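# Load three balls into a balanced tray under a cover

## Task

A tray balanced on one pivot sits beneath a transparent cover. Get exactly one ball into each of the tray's three seats, for example by releasing them through the chutes in the cover's roof. A ball released while its bottom is still higher than the chute's rim is penalised. Any lopsided load makes the tray tip at once and spill the balls, so the load must stay even. Arm bases (metres; heading in degrees counter-clockwise from +x): arm1 at x=+0.37 y=+0.18 z=+0.99 facing -166; arm2 at x=-0.80 y=+1.01 z=+1.04 facing -45; arm3 at x=-0.95 y=-0.22 z=+1.02 facing +68. At the end every gripper must have released its ball and the arms must be moved away. A result that only holds because a robot is still supporting it does not count.

## Robot and tools

Setup. Three identical i2rt Big YAM arms, named arm1, arm2 and arm3, each have six revolute joints, a two-finger gripper and a wrist camera. Two fixed room cameras exist: cam_high and cam_low. The hand can reach roughly 1.0 m out from the joint1 axis. Joints move at different speeds, so the hand can take a wide, curved path between postures; plan for swing when arms work near each other or near the cover.

Frames. Everything is expressed in one shared scene frame with its origin on the floor and +z upward. The base positions and headings are listed in the task. The hand point is midway between the fingertips; its z axis runs along the fingers and the fingers open and close along its y axis. With joints 1 and 6 at 0 and the hand level and pointing forward, the wrist camera sits above the hand looking toward the fingertips.

execute_actions. Argument actions is a list with zero or one action. An action is an object keyed by robot name (arm1, arm2, arm3); each named arm gets a joints object whose keys are joint1_rad to joint6_rad and gripper_m. Every value is an absolute target, not an offset: radians for the six joints, metres of fingertip separation for gripper_m. Ranges: joint1_rad -2.879 to 2.879 (rotation about the base, positive is counter-clockwise seen from above, 0 points the arm along its base heading); joint2_rad 0 to 3.141 (shoulder, 0 has the upper arm lying back about level, increasing raises it and brings it forward); joint3_rad 0 to 3.019 (elbow, 0 is fully folded, increasing opens it); joint4_rad -1.692 to 1.57 (hand pitch, positive tilts fingers up); joint5_rad -1.57 to 1.57 (sideways hand swing, positive toward the arm's right); joint6_rad -2.094 to 2.094 (hand roll, positive clockwise viewed from behind); gripper_m 0 to 0.093. Done tolerances are ±0.045, 0.14, 0.09, 0.055, 0.03, 0.035 rad and ±0.003 m. All motions in one action start together and may finish at different times; one action runs at most 15 s. Joints or arms you omit keep pursuing earlier targets. An unknown key or out-of-range number rejects the entire call and nothing moves. The optional cameras list chooses which images come back (arm1_cam_wrist, arm2_cam_wrist, arm3_cam_wrist, cam_high, cam_low, or all; omitted or null means all, an empty list means none). An empty actions list just reports state and images.

wait: seconds from 0 to 10; commands nothing new and returns the same report. zoom_image: camera plus region [x0, y0, x1, y1] in pixels of that camera's most recent full image, top-left origin, at most 504 by 504. read_manual: section "licences" only, gives licence text. finished_scene: scene is the integer number of the current scene; it ends that scene irreversibly after the robots hold the last command, so only call it once the balls sit settled and the arms have let go and backed away.

Reading results. joint_positions gives current joint values. joint_status tells how each commanded motion ended: done, off_target (stopped short and possibly still pushing), contact_stop or time_out (target dropped and the joint holds where it stopped, though a timed-out joint may keep a target up to 0.375, 0.375, 0.113, 0.225, 0.075, 0.3 rad from its position and keep pushing), not_followed (a safety check refused the arm's joint targets, reported with a "joint command not followed" line and usually a cause; the gripper part still runs and the refused targets may be retried later), and limit_stop_at_motor_heat. on_its_own lists joints the call did not command; its "held at" is the target being held, not the actual position. To relieve a joint that is pushing, command its reported position. Very small target changes may produce no motion. Joint torques are raw drive outputs with offsets and noise, not clean contact signals. A "pictures" line gives the order of returned images. MOTOR HOT appears from 85 °C; at 100 °C an OVER-TEMPERATURE FAULT drops that whole arm and counts as a stop, after which later calls in the same reply are skipped.

Cameras. Wrist cameras are fisheye, 616x616; cam_high and cam_low are pinhole with radial distortion, 672x504. Calibration matrices T_world_to_cam map scene coordinates into each camera frame, but real poses may be off by a couple of degrees and some millimetres, and wrist camera poses also inherit joint reading errors.

Cautions. Lower each ball until its underside is at or below the chute rim before opening the fingers. Fill the seats so the tray never sees an unbalanced load; consider getting balls into opposing seats nearly at once, or in an order that keeps the tray level. The arms do not stop on contact and keep pushing, sometimes hard; a firm squeeze between two robots fails and ends the run, and collisions may too. The inter-arm safety check ignores fingers, gripper housings and cameras and can act late. Do not knock any object out of the work area. Loose objects may occasionally get nudged by an outside disturbance. Avoid dropping, slamming or long strained holds, which also heat motors.

Each tool is called after ">>>" by a JSON object that holds its "name" and its "arguments", one argument or row to a line.

## Session

>>> {"name": "execute_actions", "arguments": {
  "actions": []
}}

Scene clock: 0.00 s.
Joint torques (N m, as the arm reports them, + toward a larger angle): no reading
Motor temperatures (°C, as the motors report them): arm1=[19 21 22 22 19 23] | arm2=[20 21 20 19 23 21] | arm3=[21 21 22 22 20 19]
arm1.joint_positions: joint1_rad=-0.068 joint2_rad=+0.440 joint3_rad=+1.383 joint4_rad=-1.281 joint5_rad=+0.228 joint6_rad=+0.314 gripper_m=+0.094
arm1.joint_status: not commanded
arm1.hand: x=+0.2076 y=+0.1897 z=+1.5728 quat_wxyz=(-0.046, -0.805, +0.119, +0.580) (m; scene frame)
arm2.joint_positions: joint1_rad=-0.466 joint2_rad=+0.236 joint3_rad=+1.422 joint4_rad=-1.607 joint5_rad=-0.070 joint6_rad=+0.008 gripper_m=+0.094
arm2.joint_status: not commanded
arm2.hand: x=-0.7764 y=+0.9690 z=+1.5737 quat_wxyz=(-0.455, -0.484, -0.689, +0.289) (m; scene frame)
arm3.joint_positions: joint1_rad=+0.326 joint2_rad=+0.472 joint3_rad=+1.640 joint4_rad=-1.525 joint5_rad=+0.310 joint6_rad=+0.123 gripper_m=+0.094
arm3.joint_status: not commanded
arm3.hand: x=-0.8837 y=-0.1296 z=+1.6456 quat_wxyz=(-0.472, +0.451, -0.686, -0.321) (m; scene frame)
pictures: arm1_cam_wrist, arm2_cam_wrist, arm3_cam_wrist, cam_high, cam_low
Images, in order (width x height): arm1_cam_wrist 616x616, arm2_cam_wrist 616x616, arm3_cam_wrist 616x616, cam_high 672x504, cam_low 672x504.

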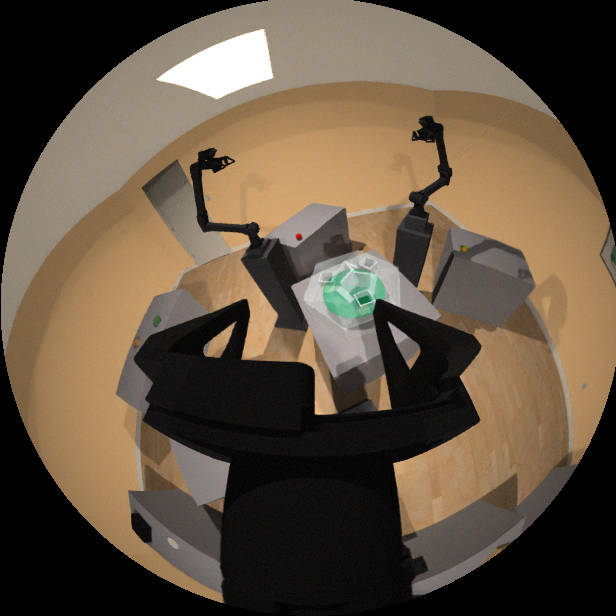

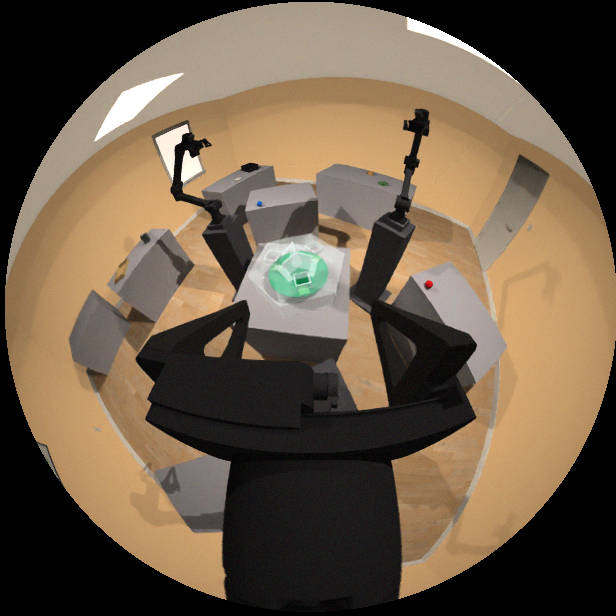

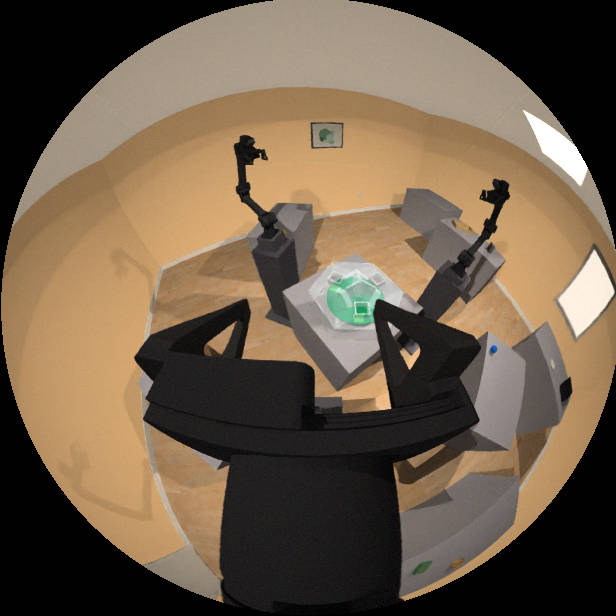

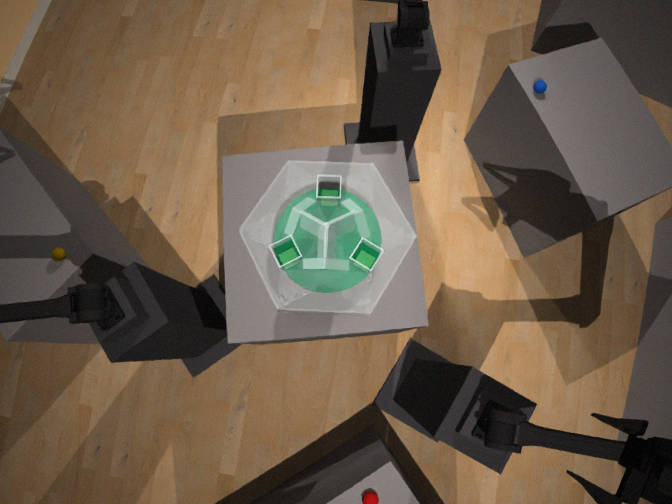

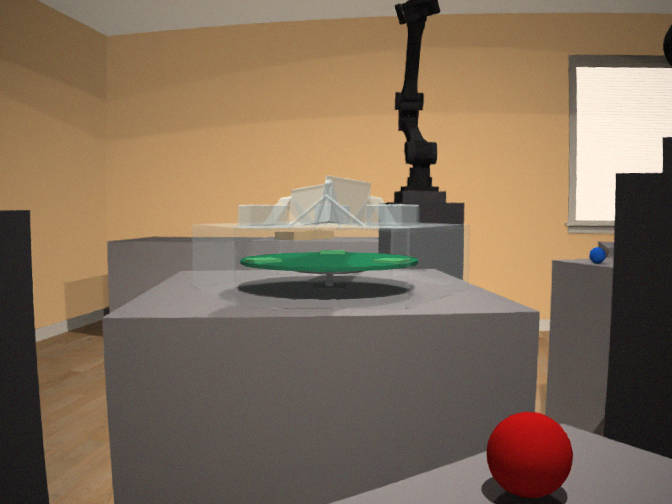

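>>> {"name": "execute_actions", "arguments": {
  "actions": [
    {"arm1":{"joints":{"joint1_rad":1.417,"joint2_rad":2.302,"joint3_rad":1.522,"joint4_rad":-0.52,"joint5_rad":0,"joint6_rad":0}},"arm2":{"joints":{"joint1_rad":1.98,"joint2_rad":2.064,"joint3_rad":0.764,"joint4_rad":0,"joint5_rad":0,"joint6_rad":0}},"arm3":{"joints":{"joint1_rad":1.279,"joint2_rad":2.026,"joint3_rad":0.855,"joint4_rad":-0.129,"joint5_rad":0,"joint6_rad":0}}}
  ]
}}

Scene clock: 3.50 s.
Joint torques (N m, as the arm reports them, + toward a larger angle): arm1=[  0.01 -18.     6.81   1.33  -0.16  -0.25] | arm2=[  0.94 -10.36   2.98   1.36   0.    -0.04] | arm3=[ -0.63 -14.47   4.36   1.48   0.1   -0.07]
Motor temperatures (°C, as the motors report them): arm1=[19 21 23 22 19 23] | arm2=[20 21 21 19 23 21] | arm3=[21 21 23 22 20 19]
arm1.joint_positions: joint1_rad=+1.411 joint2_rad=+2.311 joint3_rad=+1.512 joint4_rad=-0.538 joint5_rad=-0.001 joint6_rad=+0.011 gripper_m=+0.094
arm1.joint_status: all done
arm1.hand: x=+0.4291 y=-0.4637 z=+0.8373 quat_wxyz=(-0.085, -0.676, -0.728, +0.074) (m; scene frame)
arm2.joint_positions: joint1_rad=+1.980 joint2_rad=+2.050 joint3_rad=+0.768 joint4_rad=-0.017 joint5_rad=+0.001 joint6_rad=+0.008 gripper_m=+0.094
arm2.joint_status: all done
arm2.hand: x=-0.6353 y=+1.4096 z=+0.8731 quat_wxyz=(-0.117, +0.550, -0.823, -0.081) (m; scene frame)
arm3.joint_positions: joint1_rad=+1.288 joint2_rad=+2.032 joint3_rad=+0.848 joint4_rad=-0.143 joint5_rad=-0.001 joint6_rad=+0.010 gripper_m=+0.094
arm3.joint_status: all done
arm3.hand: x=-1.3062 y=+0.0599 z=+0.8631 quat_wxyz=(-0.032, +0.935, -0.333, -0.118) (m; scene frame)
pictures: arm1_cam_wrist, arm2_cam_wrist, arm3_cam_wrist, cam_high, cam_low
camera_calibration (this result's frames):
arm1_cam_wrist: T_world_to_cam=[[-0.997205, -0.073254, -0.0146801, 0.405499], [-0.0732231, 0.919287, 0.386717, 0.139734], [-0.0148333, 0.386711, -0.922082, 1.08042], [0, 0, 0, 1]] pos_world=[0.430624, -0.516562, 0.948152]
arm2_cam_wrist: T_world_to_cam=[[0.925329, -0.378961, 0.0124813, 1.11168], [-0.360387, -0.868791, 0.339594, 0.701273], [-0.117849, -0.318734, -0.940489, 1.32188], [0, 0, 0, 1]] pos_world=[-0.620157, 1.45187, 0.991192]
arm3_cam_wrist: T_world_to_cam=[[0.637827, 0.770059, -0.0135968, 0.794281], [0.716695, -0.586978, 0.376569, 0.649768], [0.282, -0.249931, -0.926289, 1.30671], [0, 0, 0, 1]] pos_world=[-1.34079, 0.0963433, 0.976509]
Images, in order (width x height): arm1_cam_wrist 616x616, arm2_cam_wrist 616x616, arm3_cam_wrist 616x616, cam_high 672x504, cam_low 672x504.

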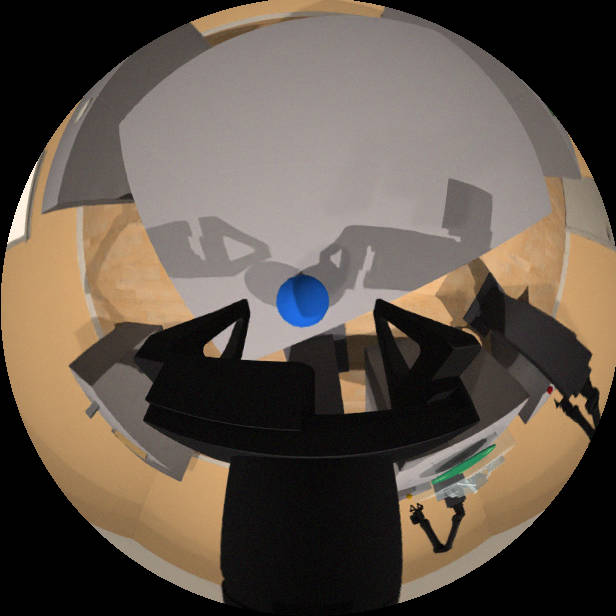

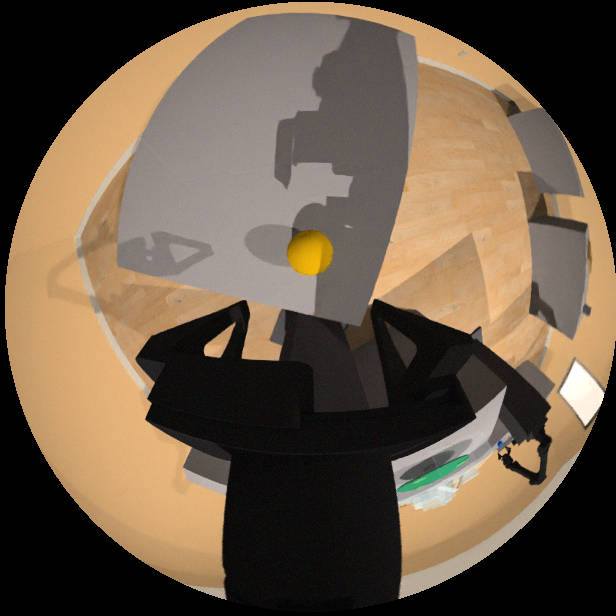

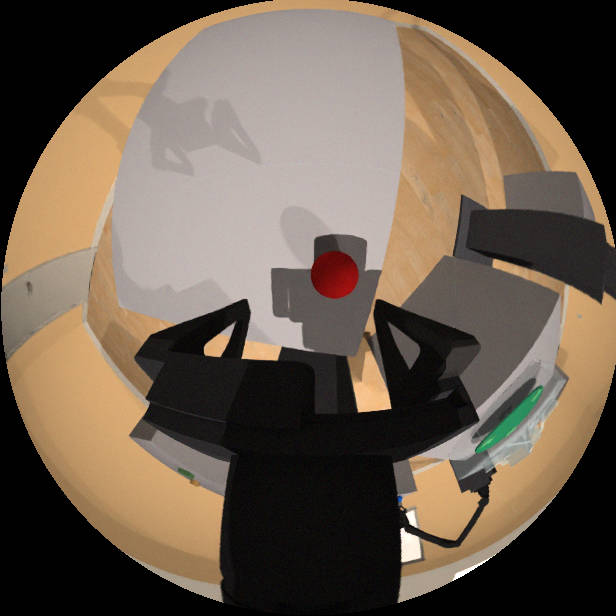

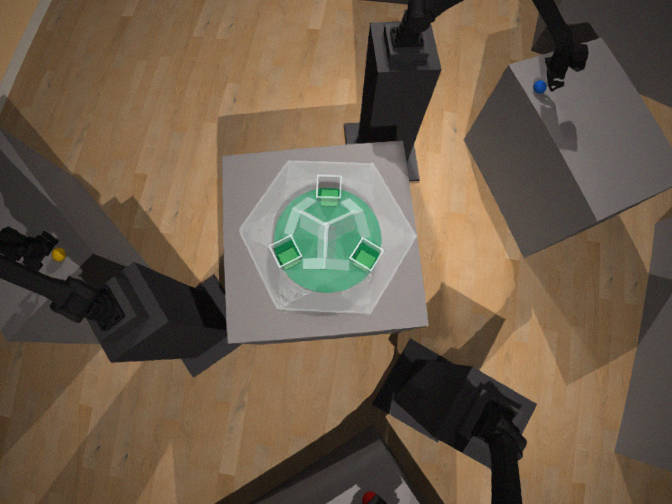

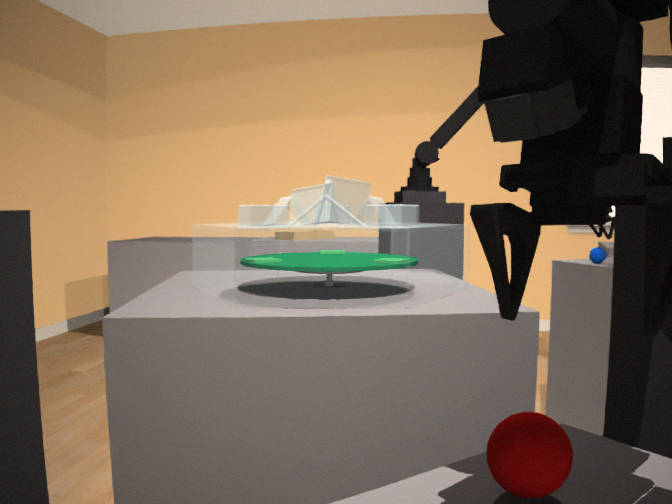

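>>> {"name": "execute_actions", "arguments": {
  "actions": [
    {"arm1":{"joints":{"joint1_rad":1.428,"joint2_rad":2.378,"joint3_rad":1.457,"joint4_rad":-0.345}},"arm2":{"joints":{"joint2_rad":2.35,"joint3_rad":0.95,"joint4_rad":0.11}},"arm3":{"joints":{"joint1_rad":1.21,"joint2_rad":2.266,"joint3_rad":0.92,"joint4_rad":0.073}}}
  ]
}}

Scene clock: 5.20 s.
Joint torques (N m, as the arm reports them, + toward a larger angle): arm1=[  0.48 -16.38   5.62   1.49  -0.15  -0.25] | arm2=[  0.95 -12.59   2.61   1.02   0.    -0.04] | arm3=[  0.51 -16.44   2.8    1.49   0.1   -0.07]
Motor temperatures (°C, as the motors report them): arm1=[19 22 23 22 19 23] | arm2=[20 21 21 19 23 21] | arm3=[21 21 23 22 20 19]
arm1.joint_positions: joint1_rad=+1.423 joint2_rad=+2.380 joint3_rad=+1.451 joint4_rad=-0.367 joint5_rad=-0.001 joint6_rad=+0.011 gripper_m=+0.094
arm1.joint_status: all done
arm1.hand: x=+0.4357 y=-0.4503 z=+0.7861 quat_wxyz=(-0.101, -0.670, -0.730, +0.088) (m; scene frame)
arm2.joint_positions: joint1_rad=+1.980 joint2_rad=+2.343 joint3_rad=+0.948 joint4_rad=+0.099 joint5_rad=+0.001 joint6_rad=+0.008 gripper_m=+0.094
arm2.joint_status: all done
arm2.hand: x=-0.6214 y=+1.4449 z=+0.7832 quat_wxyz=(-0.118, +0.550, -0.823, -0.082) (m; scene frame)
arm3.joint_positions: joint1_rad=+1.204 joint2_rad=+2.282 joint3_rad=+0.914 joint4_rad=+0.059 joint5_rad=-0.001 joint6_rad=+0.010 gripper_m=+0.094
arm3.joint_status: all done
arm3.hand: x=-1.2864 y=+0.0919 z=+0.7767 quat_wxyz=(-0.039, +0.919, -0.372, -0.124) (m; scene frame)
pictures: arm1_cam_wrist, arm2_cam_wrist, arm3_cam_wrist, cam_high, cam_low
camera_calibration (this result's frames):
arm1_cam_wrist: T_world_to_cam=[[-0.996218, -0.0855389, -0.0152555, 0.406781], [-0.0854901, 0.933582, 0.348016, 0.189892], [-0.0155267, 0.348004, -0.937364, 1.02309], [0, 0, 0, 1]] pos_world=[0.437362, -0.498525, 0.89913]
arm2_cam_wrist: T_world_to_cam=[[0.925311, -0.379005, 0.0124646, 1.11335], [-0.360781, -0.869744, 0.336722, 0.7708], [-0.116778, -0.31607, -0.941522, 1.24778], [0, 0, 0, 1]] pos_world=[-0.606393, 1.48675, 0.901385]
arm3_cam_wrist: T_world_to_cam=[[0.700449, 0.713567, -0.0138882, 0.841837], [0.668856, -0.649522, 0.361596, 0.642832], [0.249002, -0.262569, -0.932231, 1.19241], [0, 0, 0, 1]] pos_world=[-1.31654, 0.129916, 0.890847]
Images, in order (width x height): arm1_cam_wrist 616x616, arm2_cam_wrist 616x616, arm3_cam_wrist 616x616, cam_high 672x504, cam_low 672x504.

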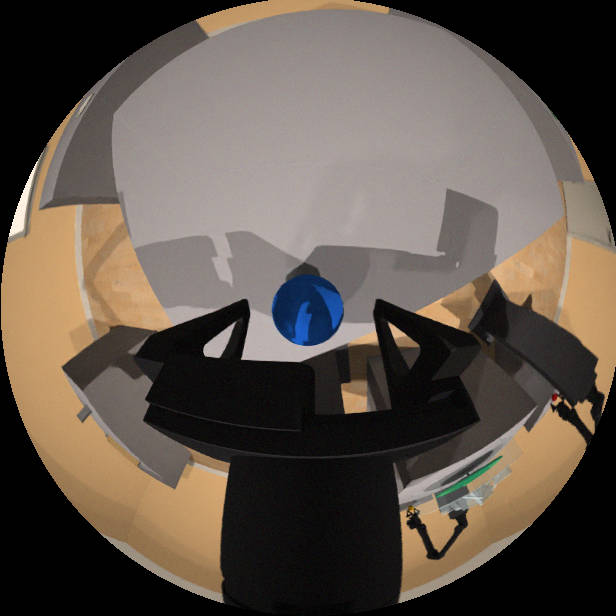

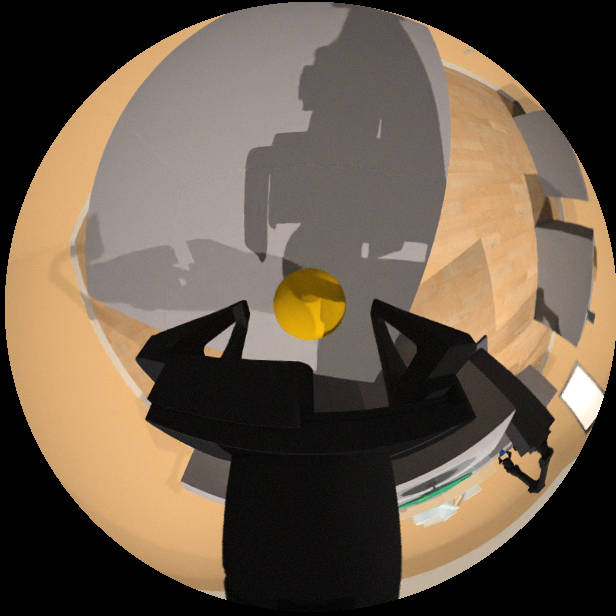

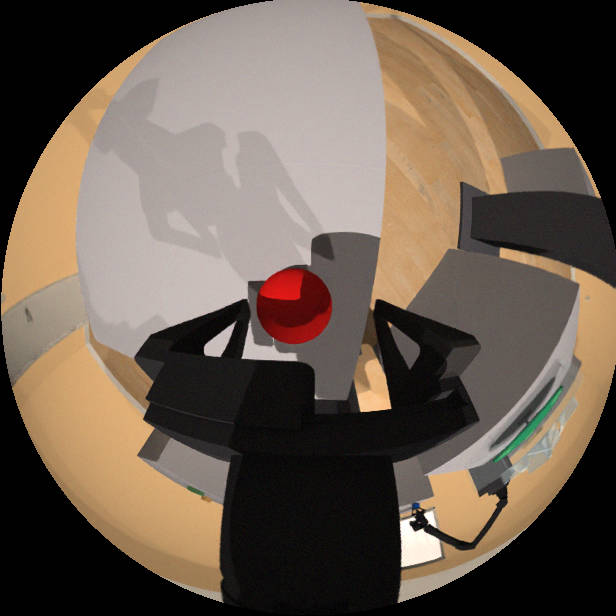

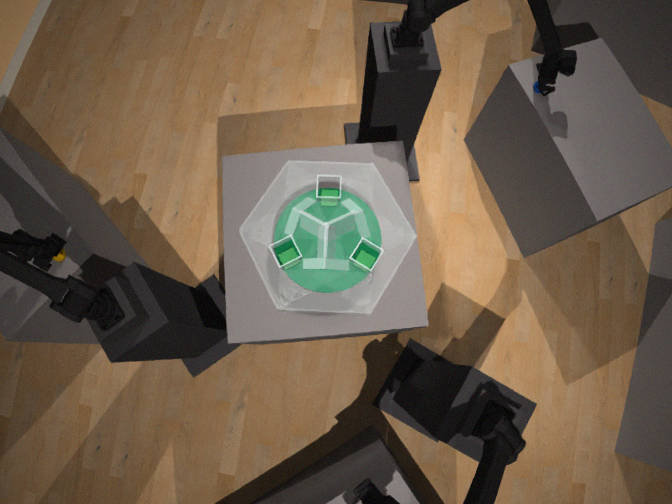

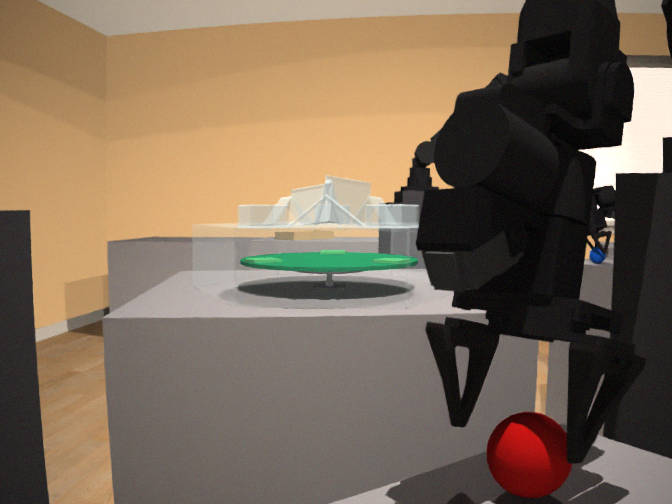

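>>> {"name": "execute_actions", "arguments": {
  "actions": [
    {"arm1":{"joints":{"joint2_rad":2.412,"joint4_rad":-0.33}},"arm2":{"joints":{"joint2_rad":2.4,"joint4_rad":0.17}},"arm3":{"joints":{"joint1_rad":1.228,"joint2_rad":2.305,"joint4_rad":0.12}}}
  ],
  "cameras": ["arm1_cam_wrist","arm2_cam_wrist","arm3_cam_wrist","cam_low"]
}}

Scene clock: 6.30 s.
Joint torques (N m, as the arm reports them, + toward a larger angle): arm1=[  0.57 -15.23   5.81   1.52  -0.15  -0.24] | arm2=[  0.94 -11.57   2.28   1.41   0.    -0.04] | arm3=[  0.26 -14.28   2.72   1.57   0.1   -0.07]
Motor temperatures (°C, as the motors report them): arm1=[19 22 23 22 19 23] | arm2=[20 21 21 19 23 21] | arm3=[21 21 23 22 20 19]
arm1.joint_positions: joint1_rad=+1.423 joint2_rad=+2.396 joint3_rad=+1.451 joint4_rad=-0.352 joint5_rad=-0.001 joint6_rad=+0.011 gripper_m=+0.094
arm1.joint_status: all done
arm1.hand: x=+0.4355 y=-0.4485 z=+0.7773 quat_wxyz=(-0.100, -0.670, -0.730, +0.087) (m; scene frame)
arm2.joint_positions: joint1_rad=+1.980 joint2_rad=+2.378 joint3_rad=+0.948 joint4_rad=+0.153 joint5_rad=+0.001 joint6_rad=+0.008 gripper_m=+0.094
arm2.joint_status: all done
arm2.hand: x=-0.6218 y=+1.4439 z=+0.7712 quat_wxyz=(-0.126, +0.549, -0.822, -0.087) (m; scene frame)
arm3.joint_positions: joint1_rad=+1.222 joint2_rad=+2.296 joint3_rad=+0.914 joint4_rad=+0.104 joint5_rad=-0.001 joint6_rad=+0.010 gripper_m=+0.094
arm3.joint_status: all done
arm3.hand: x=-1.2963 y=+0.0896 z=+0.7738 quat_wxyz=(-0.044, +0.920, -0.363, -0.139) (m; scene frame)
pictures: arm1_cam_wrist, arm2_cam_wrist, arm3_cam_wrist, cam_low
camera_calibration (this result's frames):
arm1_cam_wrist: T_world_to_cam=[[-0.996219, -0.0855296, -0.0152467, 0.40665], [-0.0854665, 0.933318, 0.348731, 0.190576], [-0.0155968, 0.348716, -0.937099, 1.01432], [0, 0, 0, 1]] pos_world=[0.43722, -0.496797, 0.890259]
arm2_cam_wrist: T_world_to_cam=[[0.925204, -0.379268, 0.0123618, 1.11393], [-0.363077, -0.875295, 0.319426, 0.793734], [-0.110328, -0.300023, -0.947531, 1.2216], [0, 0, 0, 1]] pos_world=[-0.607645, 1.48374, 0.890196]
arm3_cam_wrist: T_world_to_cam=[[0.6876, 0.725944, -0.0145066, 0.833028], [0.688237, -0.645258, 0.33162, 0.696902], [0.231377, -0.238006, -0.943302, 1.17509], [0, 0, 0, 1]] pos_world=[-1.32431, 0.124628, 0.889441]
Images, in order (width x height): arm1_cam_wrist 616x616, arm2_cam_wrist 616x616, arm3_cam_wrist 616x616, cam_low 672x504.

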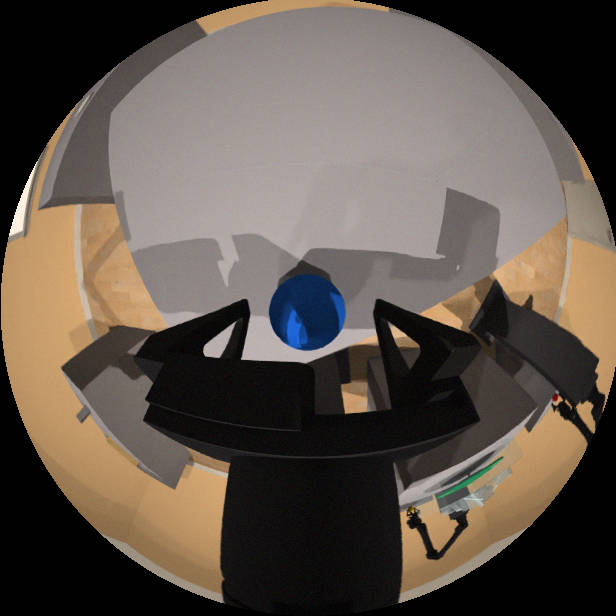

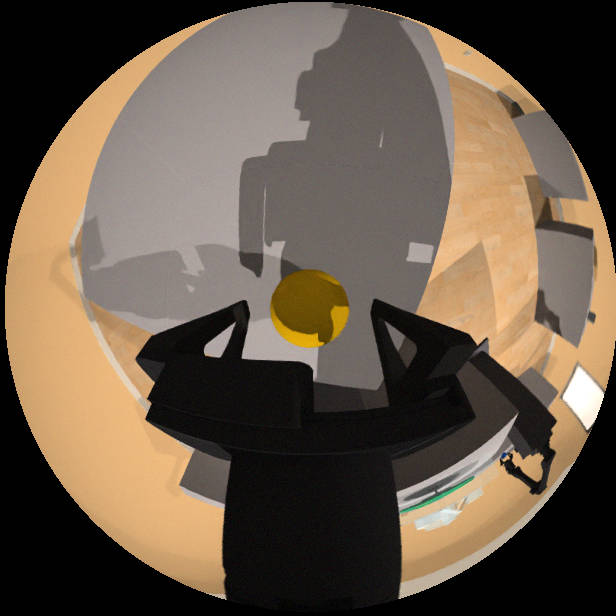

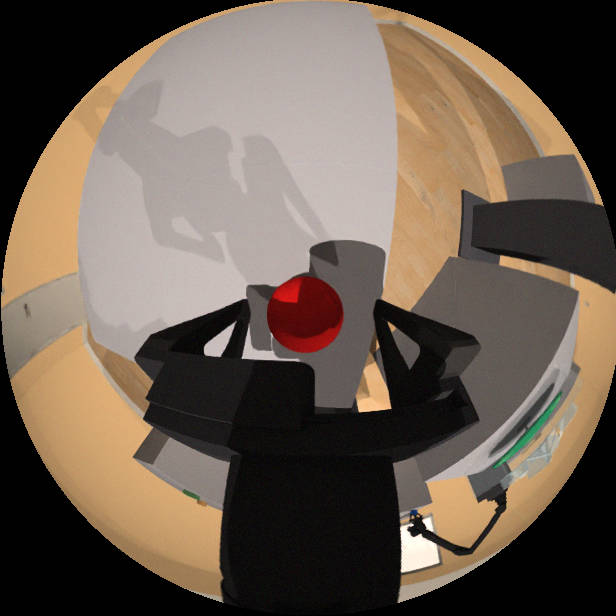

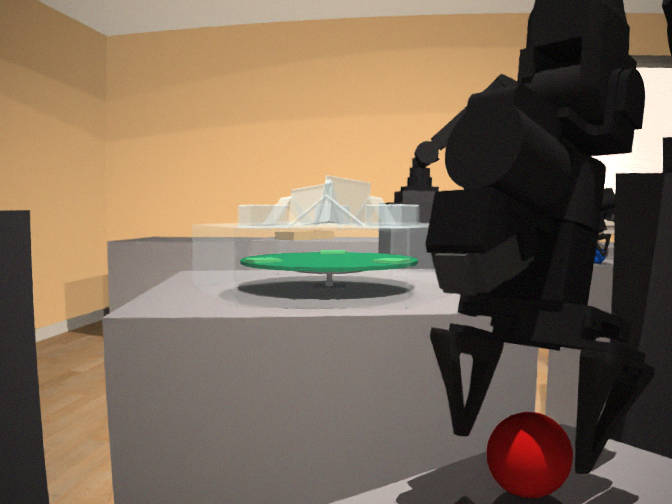

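Roughly another centimetre down.

>>> {"name": "execute_actions", "arguments": {
  "actions": [
    {"arm1":{"joints":{"joint2_rad":2.432}},"arm2":{"joints":{"joint2_rad":2.422,"joint4_rad":0.195}},"arm3":{"joints":{"joint2_rad":2.335,"joint4_rad":0.14}}}
  ],
  "cameras": ["arm1_cam_wrist","arm2_cam_wrist","arm3_cam_wrist","cam_low"]
}}

Scene clock: 7.07 s.
Joint torques (N m, as the arm reports them, + toward a larger angle): arm1=[  0.57 -15.35   5.5    1.33  -0.15  -0.24] | arm2=[  0.99 -11.39   2.14   1.49   0.    -0.04] | arm3=[  0.4  -14.96   2.41   1.5    0.1   -0.07]
Motor temperatures (°C, as the motors report them): arm1=[19 22 23 22 19 23] | arm2=[20 21 21 19 23 21] | arm3=[21 22 23 22 20 19]
arm1.joint_positions: joint1_rad=+1.423 joint2_rad=+2.419 joint3_rad=+1.451 joint4_rad=-0.352 joint5_rad=-0.001 joint6_rad=+0.011 gripper_m=+0.094
arm1.joint_status: all done
arm1.hand: x=+0.4348 y=-0.4406 z=+0.7636 quat_wxyz=(-0.092, -0.671, -0.731, +0.080) (m; scene frame)
arm2.joint_positions: joint1_rad=+1.980 joint2_rad=+2.396 joint3_rad=+0.948 joint4_rad=+0.177 joint5_rad=+0.001 joint6_rad=+0.008 gripper_m=+0.094
arm2.joint_status: all done
arm2.hand: x=-0.6225 y=+1.4423 z=+0.7646 quat_wxyz=(-0.128, +0.549, -0.821, -0.088) (m; scene frame)
arm3.joint_positions: joint1_rad=+1.222 joint2_rad=+2.331 joint3_rad=+0.914 joint4_rad=+0.126 joint5_rad=-0.001 joint6_rad=+0.010 gripper_m=+0.094
arm3.joint_status: all done
arm3.hand: x=-1.2903 y=+0.0839 z=+0.7598 quat_wxyz=(-0.042, +0.921, -0.363, -0.133) (m; scene frame)
pictures: arm1_cam_wrist, arm2_cam_wrist, arm3_cam_wrist, cam_low
camera_calibration (this result's frames):
arm1_cam_wrist: T_world_to_cam=[[-0.996246, -0.0852579, -0.0149852, 0.406323], [-0.0847448, 0.925264, 0.369735, 0.16805], [-0.0176576, 0.369617, -0.929016, 1.00267], [0, 0, 0, 1]] pos_world=[0.436744, -0.491454, 0.875456]
arm2_cam_wrist: T_world_to_cam=[[0.925171, -0.37935, 0.0123286, 1.11414], [-0.36377, -0.87697, 0.313999, 0.800334], [-0.108304, -0.294987, -0.949343, 1.2102], [0, 0, 0, 1]] pos_world=[-0.608563, 1.48151, 0.88386]
arm3_cam_wrist: T_world_to_cam=[[0.687577, 0.725972, -0.0142461, 0.832674], [0.684957, -0.64197, 0.344541, 0.679399], [0.240981, -0.246656, -0.938663, 1.16875], [0, 0, 0, 1]] pos_world=[-1.31954, 0.119936, 0.874848]
Images, in order (width x height): arm1_cam_wrist 616x616, arm2_cam_wrist 616x616, arm3_cam_wrist 616x616, cam_low 672x504.

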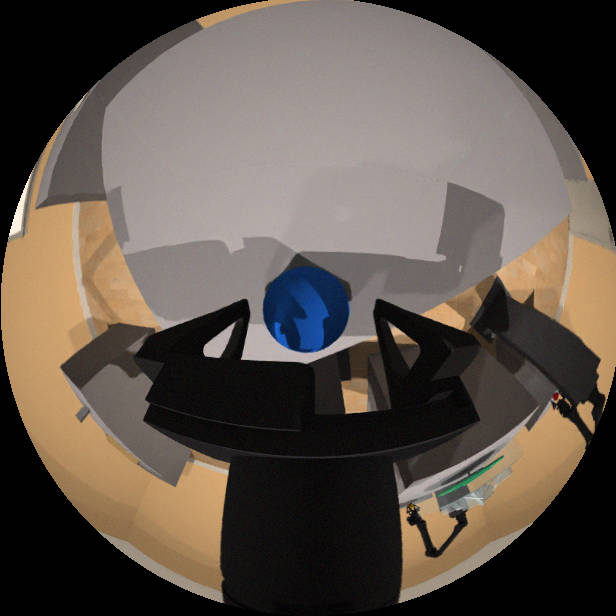

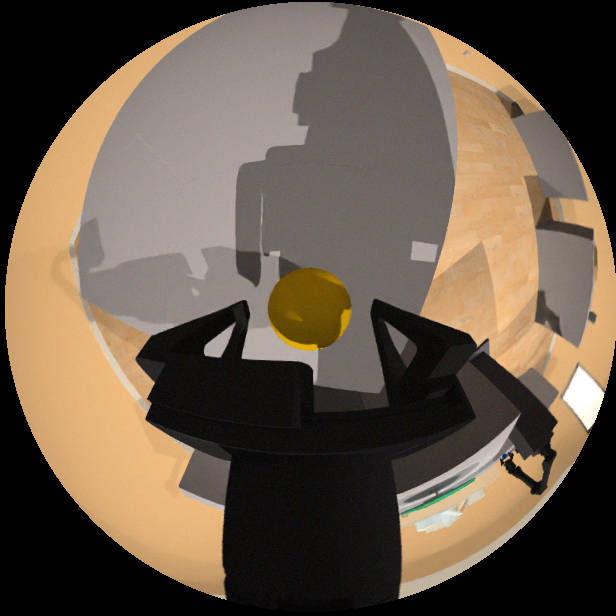

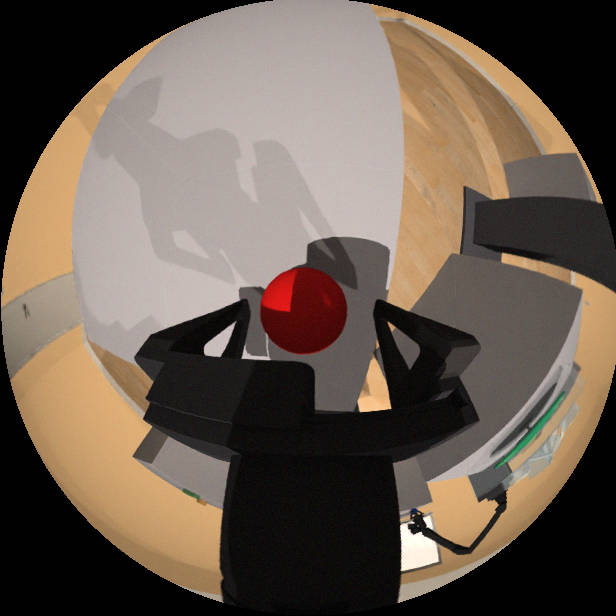

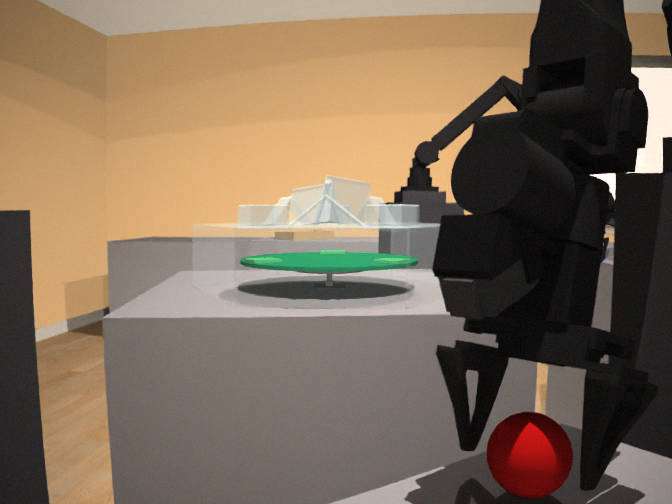

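>>> {"name": "execute_actions", "arguments": {
  "actions": [
    {"arm1":{"joints":{"gripper_m":0.045}},"arm2":{"joints":{"gripper_m":0.045}},"arm3":{"joints":{"gripper_m":0.045}}}
  ],
  "cameras": ["arm1_cam_wrist","arm2_cam_wrist","cam_low"]
}}

Scene clock: 7.73 s.
Joint torques (N m, as the arm reports them, + toward a larger angle): arm1=[  0.43 -15.43   5.47   1.43  -0.18  -0.23] | arm2=[  1.01 -11.41   2.1    1.42   0.02  -0.04] | arm3=[  0.42 -14.71   2.37   1.45   0.11  -0.07]
Motor temperatures (°C, as the motors report them): arm1=[19 22 23 22 19 23] | arm2=[20 22 21 19 23 21] | arm3=[21 22 23 22 20 19]
arm1.joint_positions: joint1_rad=+1.424 joint2_rad=+2.419 joint3_rad=+1.451 joint4_rad=-0.352 joint5_rad=-0.001 joint6_rad=+0.011 gripper_m=+0.056
arm1.joint_status: gripper_m off_target (ended at +0.056, target +0.045)
arm1.hand: x=+0.4350 y=-0.4406 z=+0.7636 quat_wxyz=(-0.092, -0.671, -0.731, +0.080) (m; scene frame)
arm2.joint_positions: joint1_rad=+1.980 joint2_rad=+2.396 joint3_rad=+0.948 joint4_rad=+0.177 joint5_rad=+0.001 joint6_rad=+0.008 gripper_m=+0.055
arm2.joint_status: gripper_m off_target (ended at +0.055, target +0.045)
arm2.hand: x=-0.6226 y=+1.4424 z=+0.7647 quat_wxyz=(-0.128, +0.549, -0.821, -0.089) (m; scene frame)
arm3.joint_positions: joint1_rad=+1.222 joint2_rad=+2.331 joint3_rad=+0.914 joint4_rad=+0.126 joint5_rad=-0.001 joint6_rad=+0.009 gripper_m=+0.055
arm3.joint_status: gripper_m off_target (ended at +0.055, target +0.045)
arm3.hand: x=-1.2904 y=+0.0838 z=+0.7598 quat_wxyz=(-0.042, +0.921, -0.363, -0.133) (m; scene frame)
pictures: arm1_cam_wrist, arm2_cam_wrist, cam_low
camera_calibration (this result's frames):
arm1_cam_wrist: T_world_to_cam=[[-0.996227, -0.0855465, -0.0146179, 0.406082], [-0.0848772, 0.925253, 0.369732, 0.168104], [-0.018104, 0.369578, -0.929023, 1.00285], [0, 0, 0, 1]] pos_world=[0.436973, -0.491432, 0.875457]
arm2_cam_wrist: T_world_to_cam=[[0.925266, -0.379142, 0.0116005, 1.11459], [-0.363399, -0.877251, 0.313643, 0.801318], [-0.108738, -0.294418, -0.94947, 1.20927], [0, 0, 0, 1]] pos_world=[-0.608597, 1.48157, 0.883906]
Images, in order (width x height): arm1_cam_wrist 616x616, arm2_cam_wrist 616x616, cam_low 672x504.

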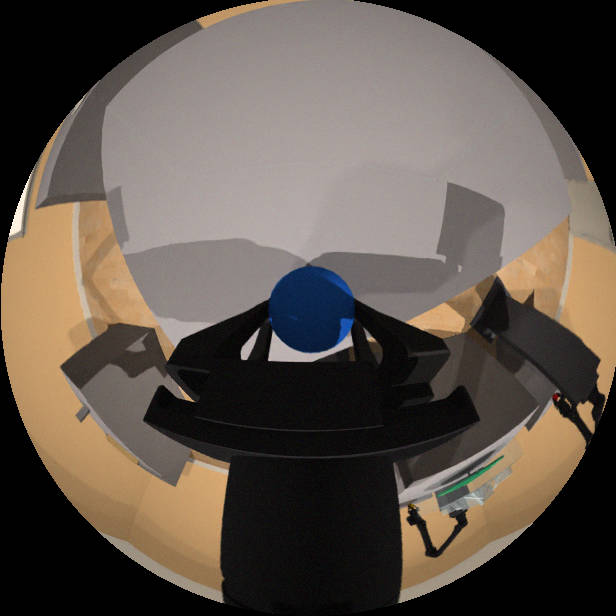

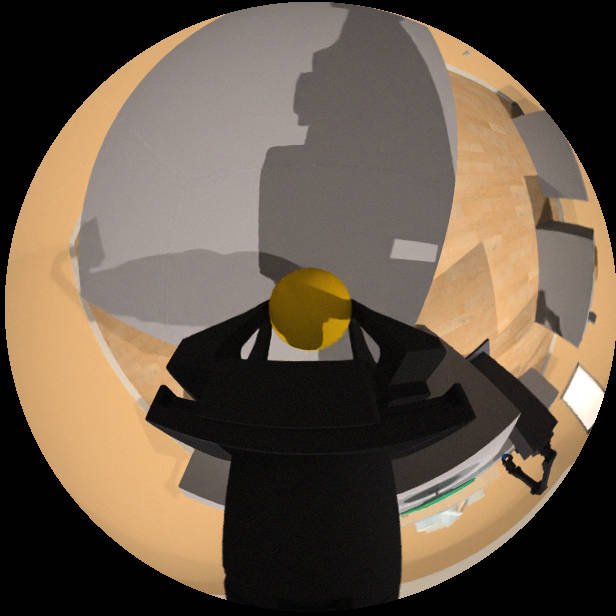

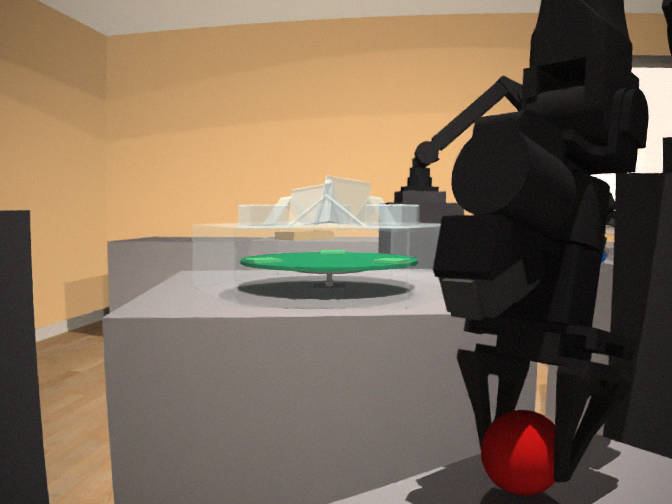

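>>> {"name": "execute_actions", "arguments": {
  "actions": [
    {"arm1":{"joints":{"joint2_rad":2.25}},"arm2":{"joints":{"joint2_rad":2.25}},"arm3":{"joints":{"joint2_rad":2.18}}}
  ],
  "cameras": []
}}

>>> {"name": "execute_actions", "arguments": {
  "actions": [
    {"arm1":{"joints":{"joint1_rad":-0.571,"joint2_rad":1.63,"joint3_rad":1.1,"joint4_rad":-0.7}},"arm2":{"joints":{"joint1_rad":-0.26,"joint2_rad":1.68,"joint3_rad":1.0,"joint4_rad":-0.55}},"arm3":{"joints":{"joint1_rad":-0.424,"joint2_rad":1.68,"joint3_rad":1.1,"joint4_rad":-0.65}}}
  ]
}}

Scene clock: 9.33 s.
Joint torques (N m, as the arm reports them, + toward a larger angle): arm1=[  0.55 -16.09   7.5    1.67  -0.16  -0.24] | arm2=[  0.96 -12.94   3.79   1.39   0.02  -0.04] | arm3=[  0.38 -15.47   4.07   1.63   0.1   -0.07]
Motor temperatures (°C, as the motors report them): arm1=[19 23 23 22 19 23] | arm2=[20 22 21 19 23 21] | arm3=[21 22 23 22 20 19]
arm1.joint_positions: joint1_rad=+1.424 joint2_rad=+2.248 joint3_rad=+1.439 joint4_rad=-0.349 joint5_rad=-0.001 joint6_rad=+0.011 gripper_m=+0.056
arm1.joint_status: all done
arm1.hand: x=+0.4392 y=-0.4865 z=+0.8670 quat_wxyz=(-0.151, -0.662, -0.722, +0.133) (m; scene frame)
arm2.joint_positions: joint1_rad=+1.980 joint2_rad=+2.249 joint3_rad=+0.943 joint4_rad=+0.181 joint5_rad=+0.001 joint6_rad=+0.008 gripper_m=+0.055
arm2.joint_status: all done
arm2.hand: x=-0.6028 y=+1.4908 z=+0.8344 quat_wxyz=(-0.188, +0.541, -0.810, -0.129) (m; scene frame)
arm3.joint_positions: joint1_rad=+1.222 joint2_rad=+2.182 joint3_rad=+0.911 joint4_rad=+0.129 joint5_rad=-0.001 joint6_rad=+0.009 gripper_m=+0.055
arm3.joint_status: all done
arm3.hand: x=-1.3276 y=+0.1192 z=+0.8283 quat_wxyz=(-0.068, +0.909, -0.359, -0.201) (m; scene frame)
pictures: none
No camera images: the call's "cameras" was empty. Leave "cameras" out to get every camera's image.

Scene clock: 11.53 s.
Joint torques (N m, as the arm reports them, + toward a larger angle): arm1=[  0.35 -10.87   7.94   0.22  -0.26  -0.24] | arm2=[  1.02 -11.1    7.79   0.46   0.    -0.04] | arm3=[  0.39 -15.32   8.12   0.85   0.01  -0.05]
Motor temperatures (°C, as the motors report them): arm1=[19 23 24 22 19 23] | arm2=[20 22 21 19 23 21] | arm3=[21 22 23 22 20 19]
arm1.joint_positions: joint1_rad=-0.577 joint2_rad=+1.637 joint3_rad=+1.095 joint4_rad=-0.686 joint5_rad=+0.002 joint6_rad=+0.011 gripper_m=+0.056
arm1.joint_status: all done
arm1.hand: x=-0.1222 y=+0.3550 z=+1.0665 quat_wxyz=(+0.032, -0.971, +0.168, +0.168) (m; scene frame)
arm2.joint_positions: joint1_rad=-0.264 joint2_rad=+1.674 joint3_rad=+1.001 joint4_rad=-0.539 joint5_rad=+0.001 joint6_rad=+0.008 gripper_m=+0.055
arm2.joint_status: all done
arm2.hand: x=-0.5459 y=+0.5600 z=+1.0613 quat_wxyz=(-0.151, -0.501, -0.848, +0.083) (m; scene frame)
arm3.joint_positions: joint1_rad=-0.433 joint2_rad=+1.694 joint3_rad=+1.094 joint4_rad=-0.644 joint5_rad=+0.003 joint6_rad=+0.008 gripper_m=+0.055
arm3.joint_status: all done
arm3.hand: x=-0.5594 y=+0.1386 z=+1.0564 quat_wxyz=(-0.144, +0.357, -0.921, -0.055) (m; scene frame)
pictures: arm1_cam_wrist, arm2_cam_wrist, arm3_cam_wrist, cam_high, cam_low
camera_calibration (this result's frames):
arm1_cam_wrist: T_world_to_cam=[[0.337095, 0.941469, -0.00180566, -0.291789], [0.905147, -0.323561, 0.275711, -0.0627027], [0.258989, -0.0945751, -0.961239, 1.2131], [0, 0, 0, 1]] pos_world=[-0.159064, 0.369151, 1.18284]
arm2_cam_wrist: T_world_to_cam=[[-0.873812, -0.486221, 0.00647363, -0.211025], [-0.465146, 0.839669, 0.280349, -1.01962], [-0.141747, 0.241961, -0.959876, 0.932154], [0, 0, 0, 1]] pos_world=[-0.526538, 0.527993, 1.18197]
arm3_cam_wrist: T_world_to_cam=[[0.666372, -0.745582, 0.0075049, 0.463728], [-0.709322, -0.630798, 0.314571, -0.638188], [-0.229804, -0.214945, -0.949204, 1.02784], [0, 0, 0, 1]] pos_world=[-0.525494, 0.164108, 1.17291]
Images, in order (width x height): arm1_cam_wrist 616x616, arm2_cam_wrist 616x616, arm3_cam_wrist 616x616, cam_high 672x504, cam_low 672x504.

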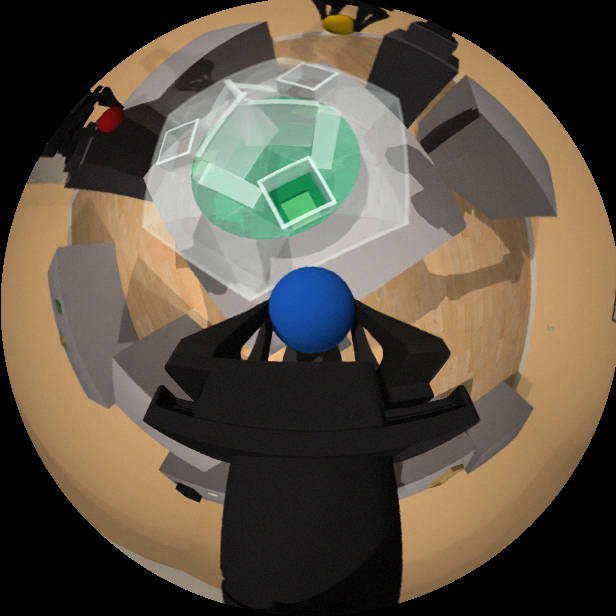

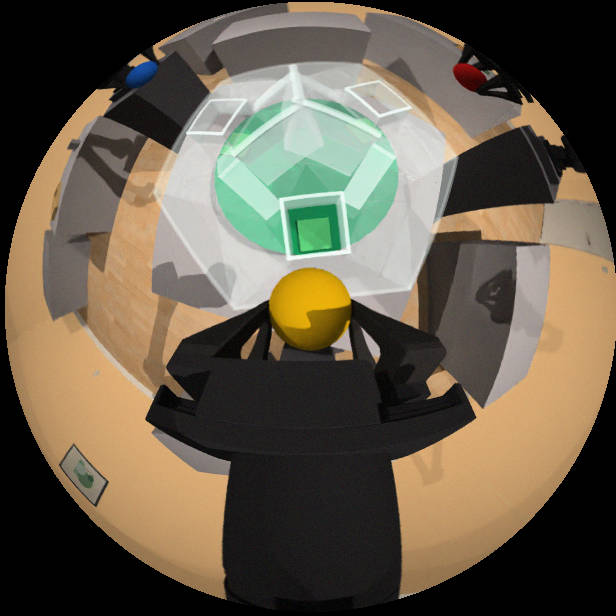

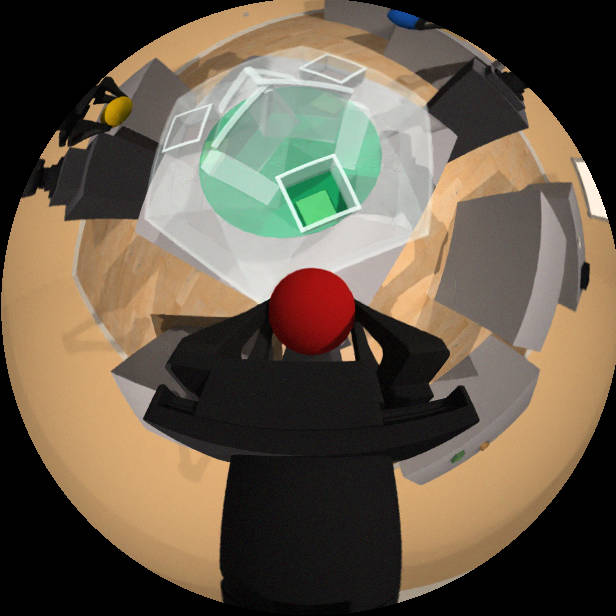

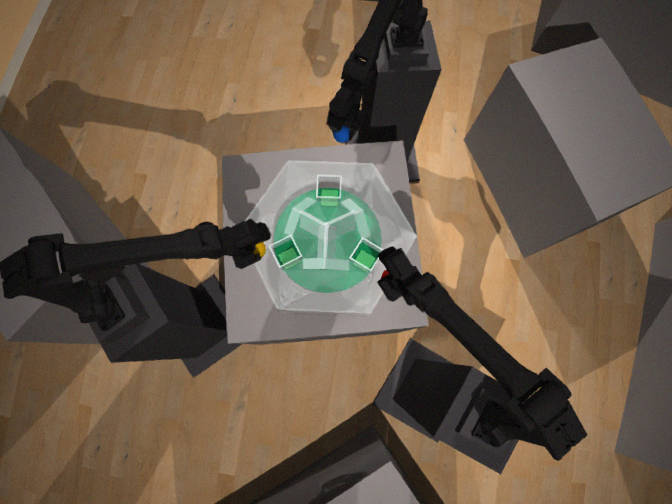

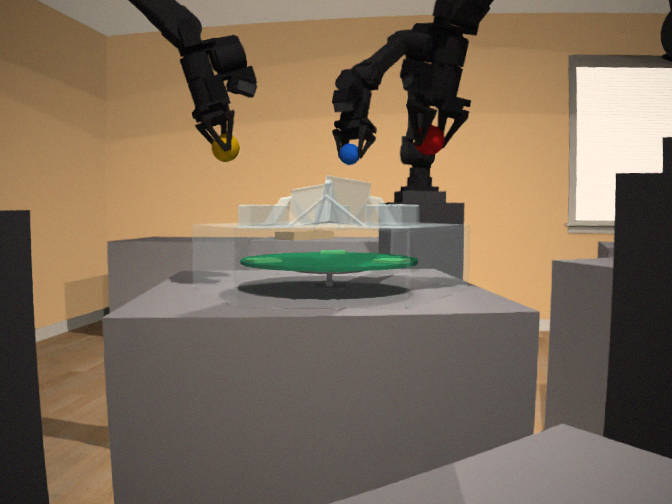

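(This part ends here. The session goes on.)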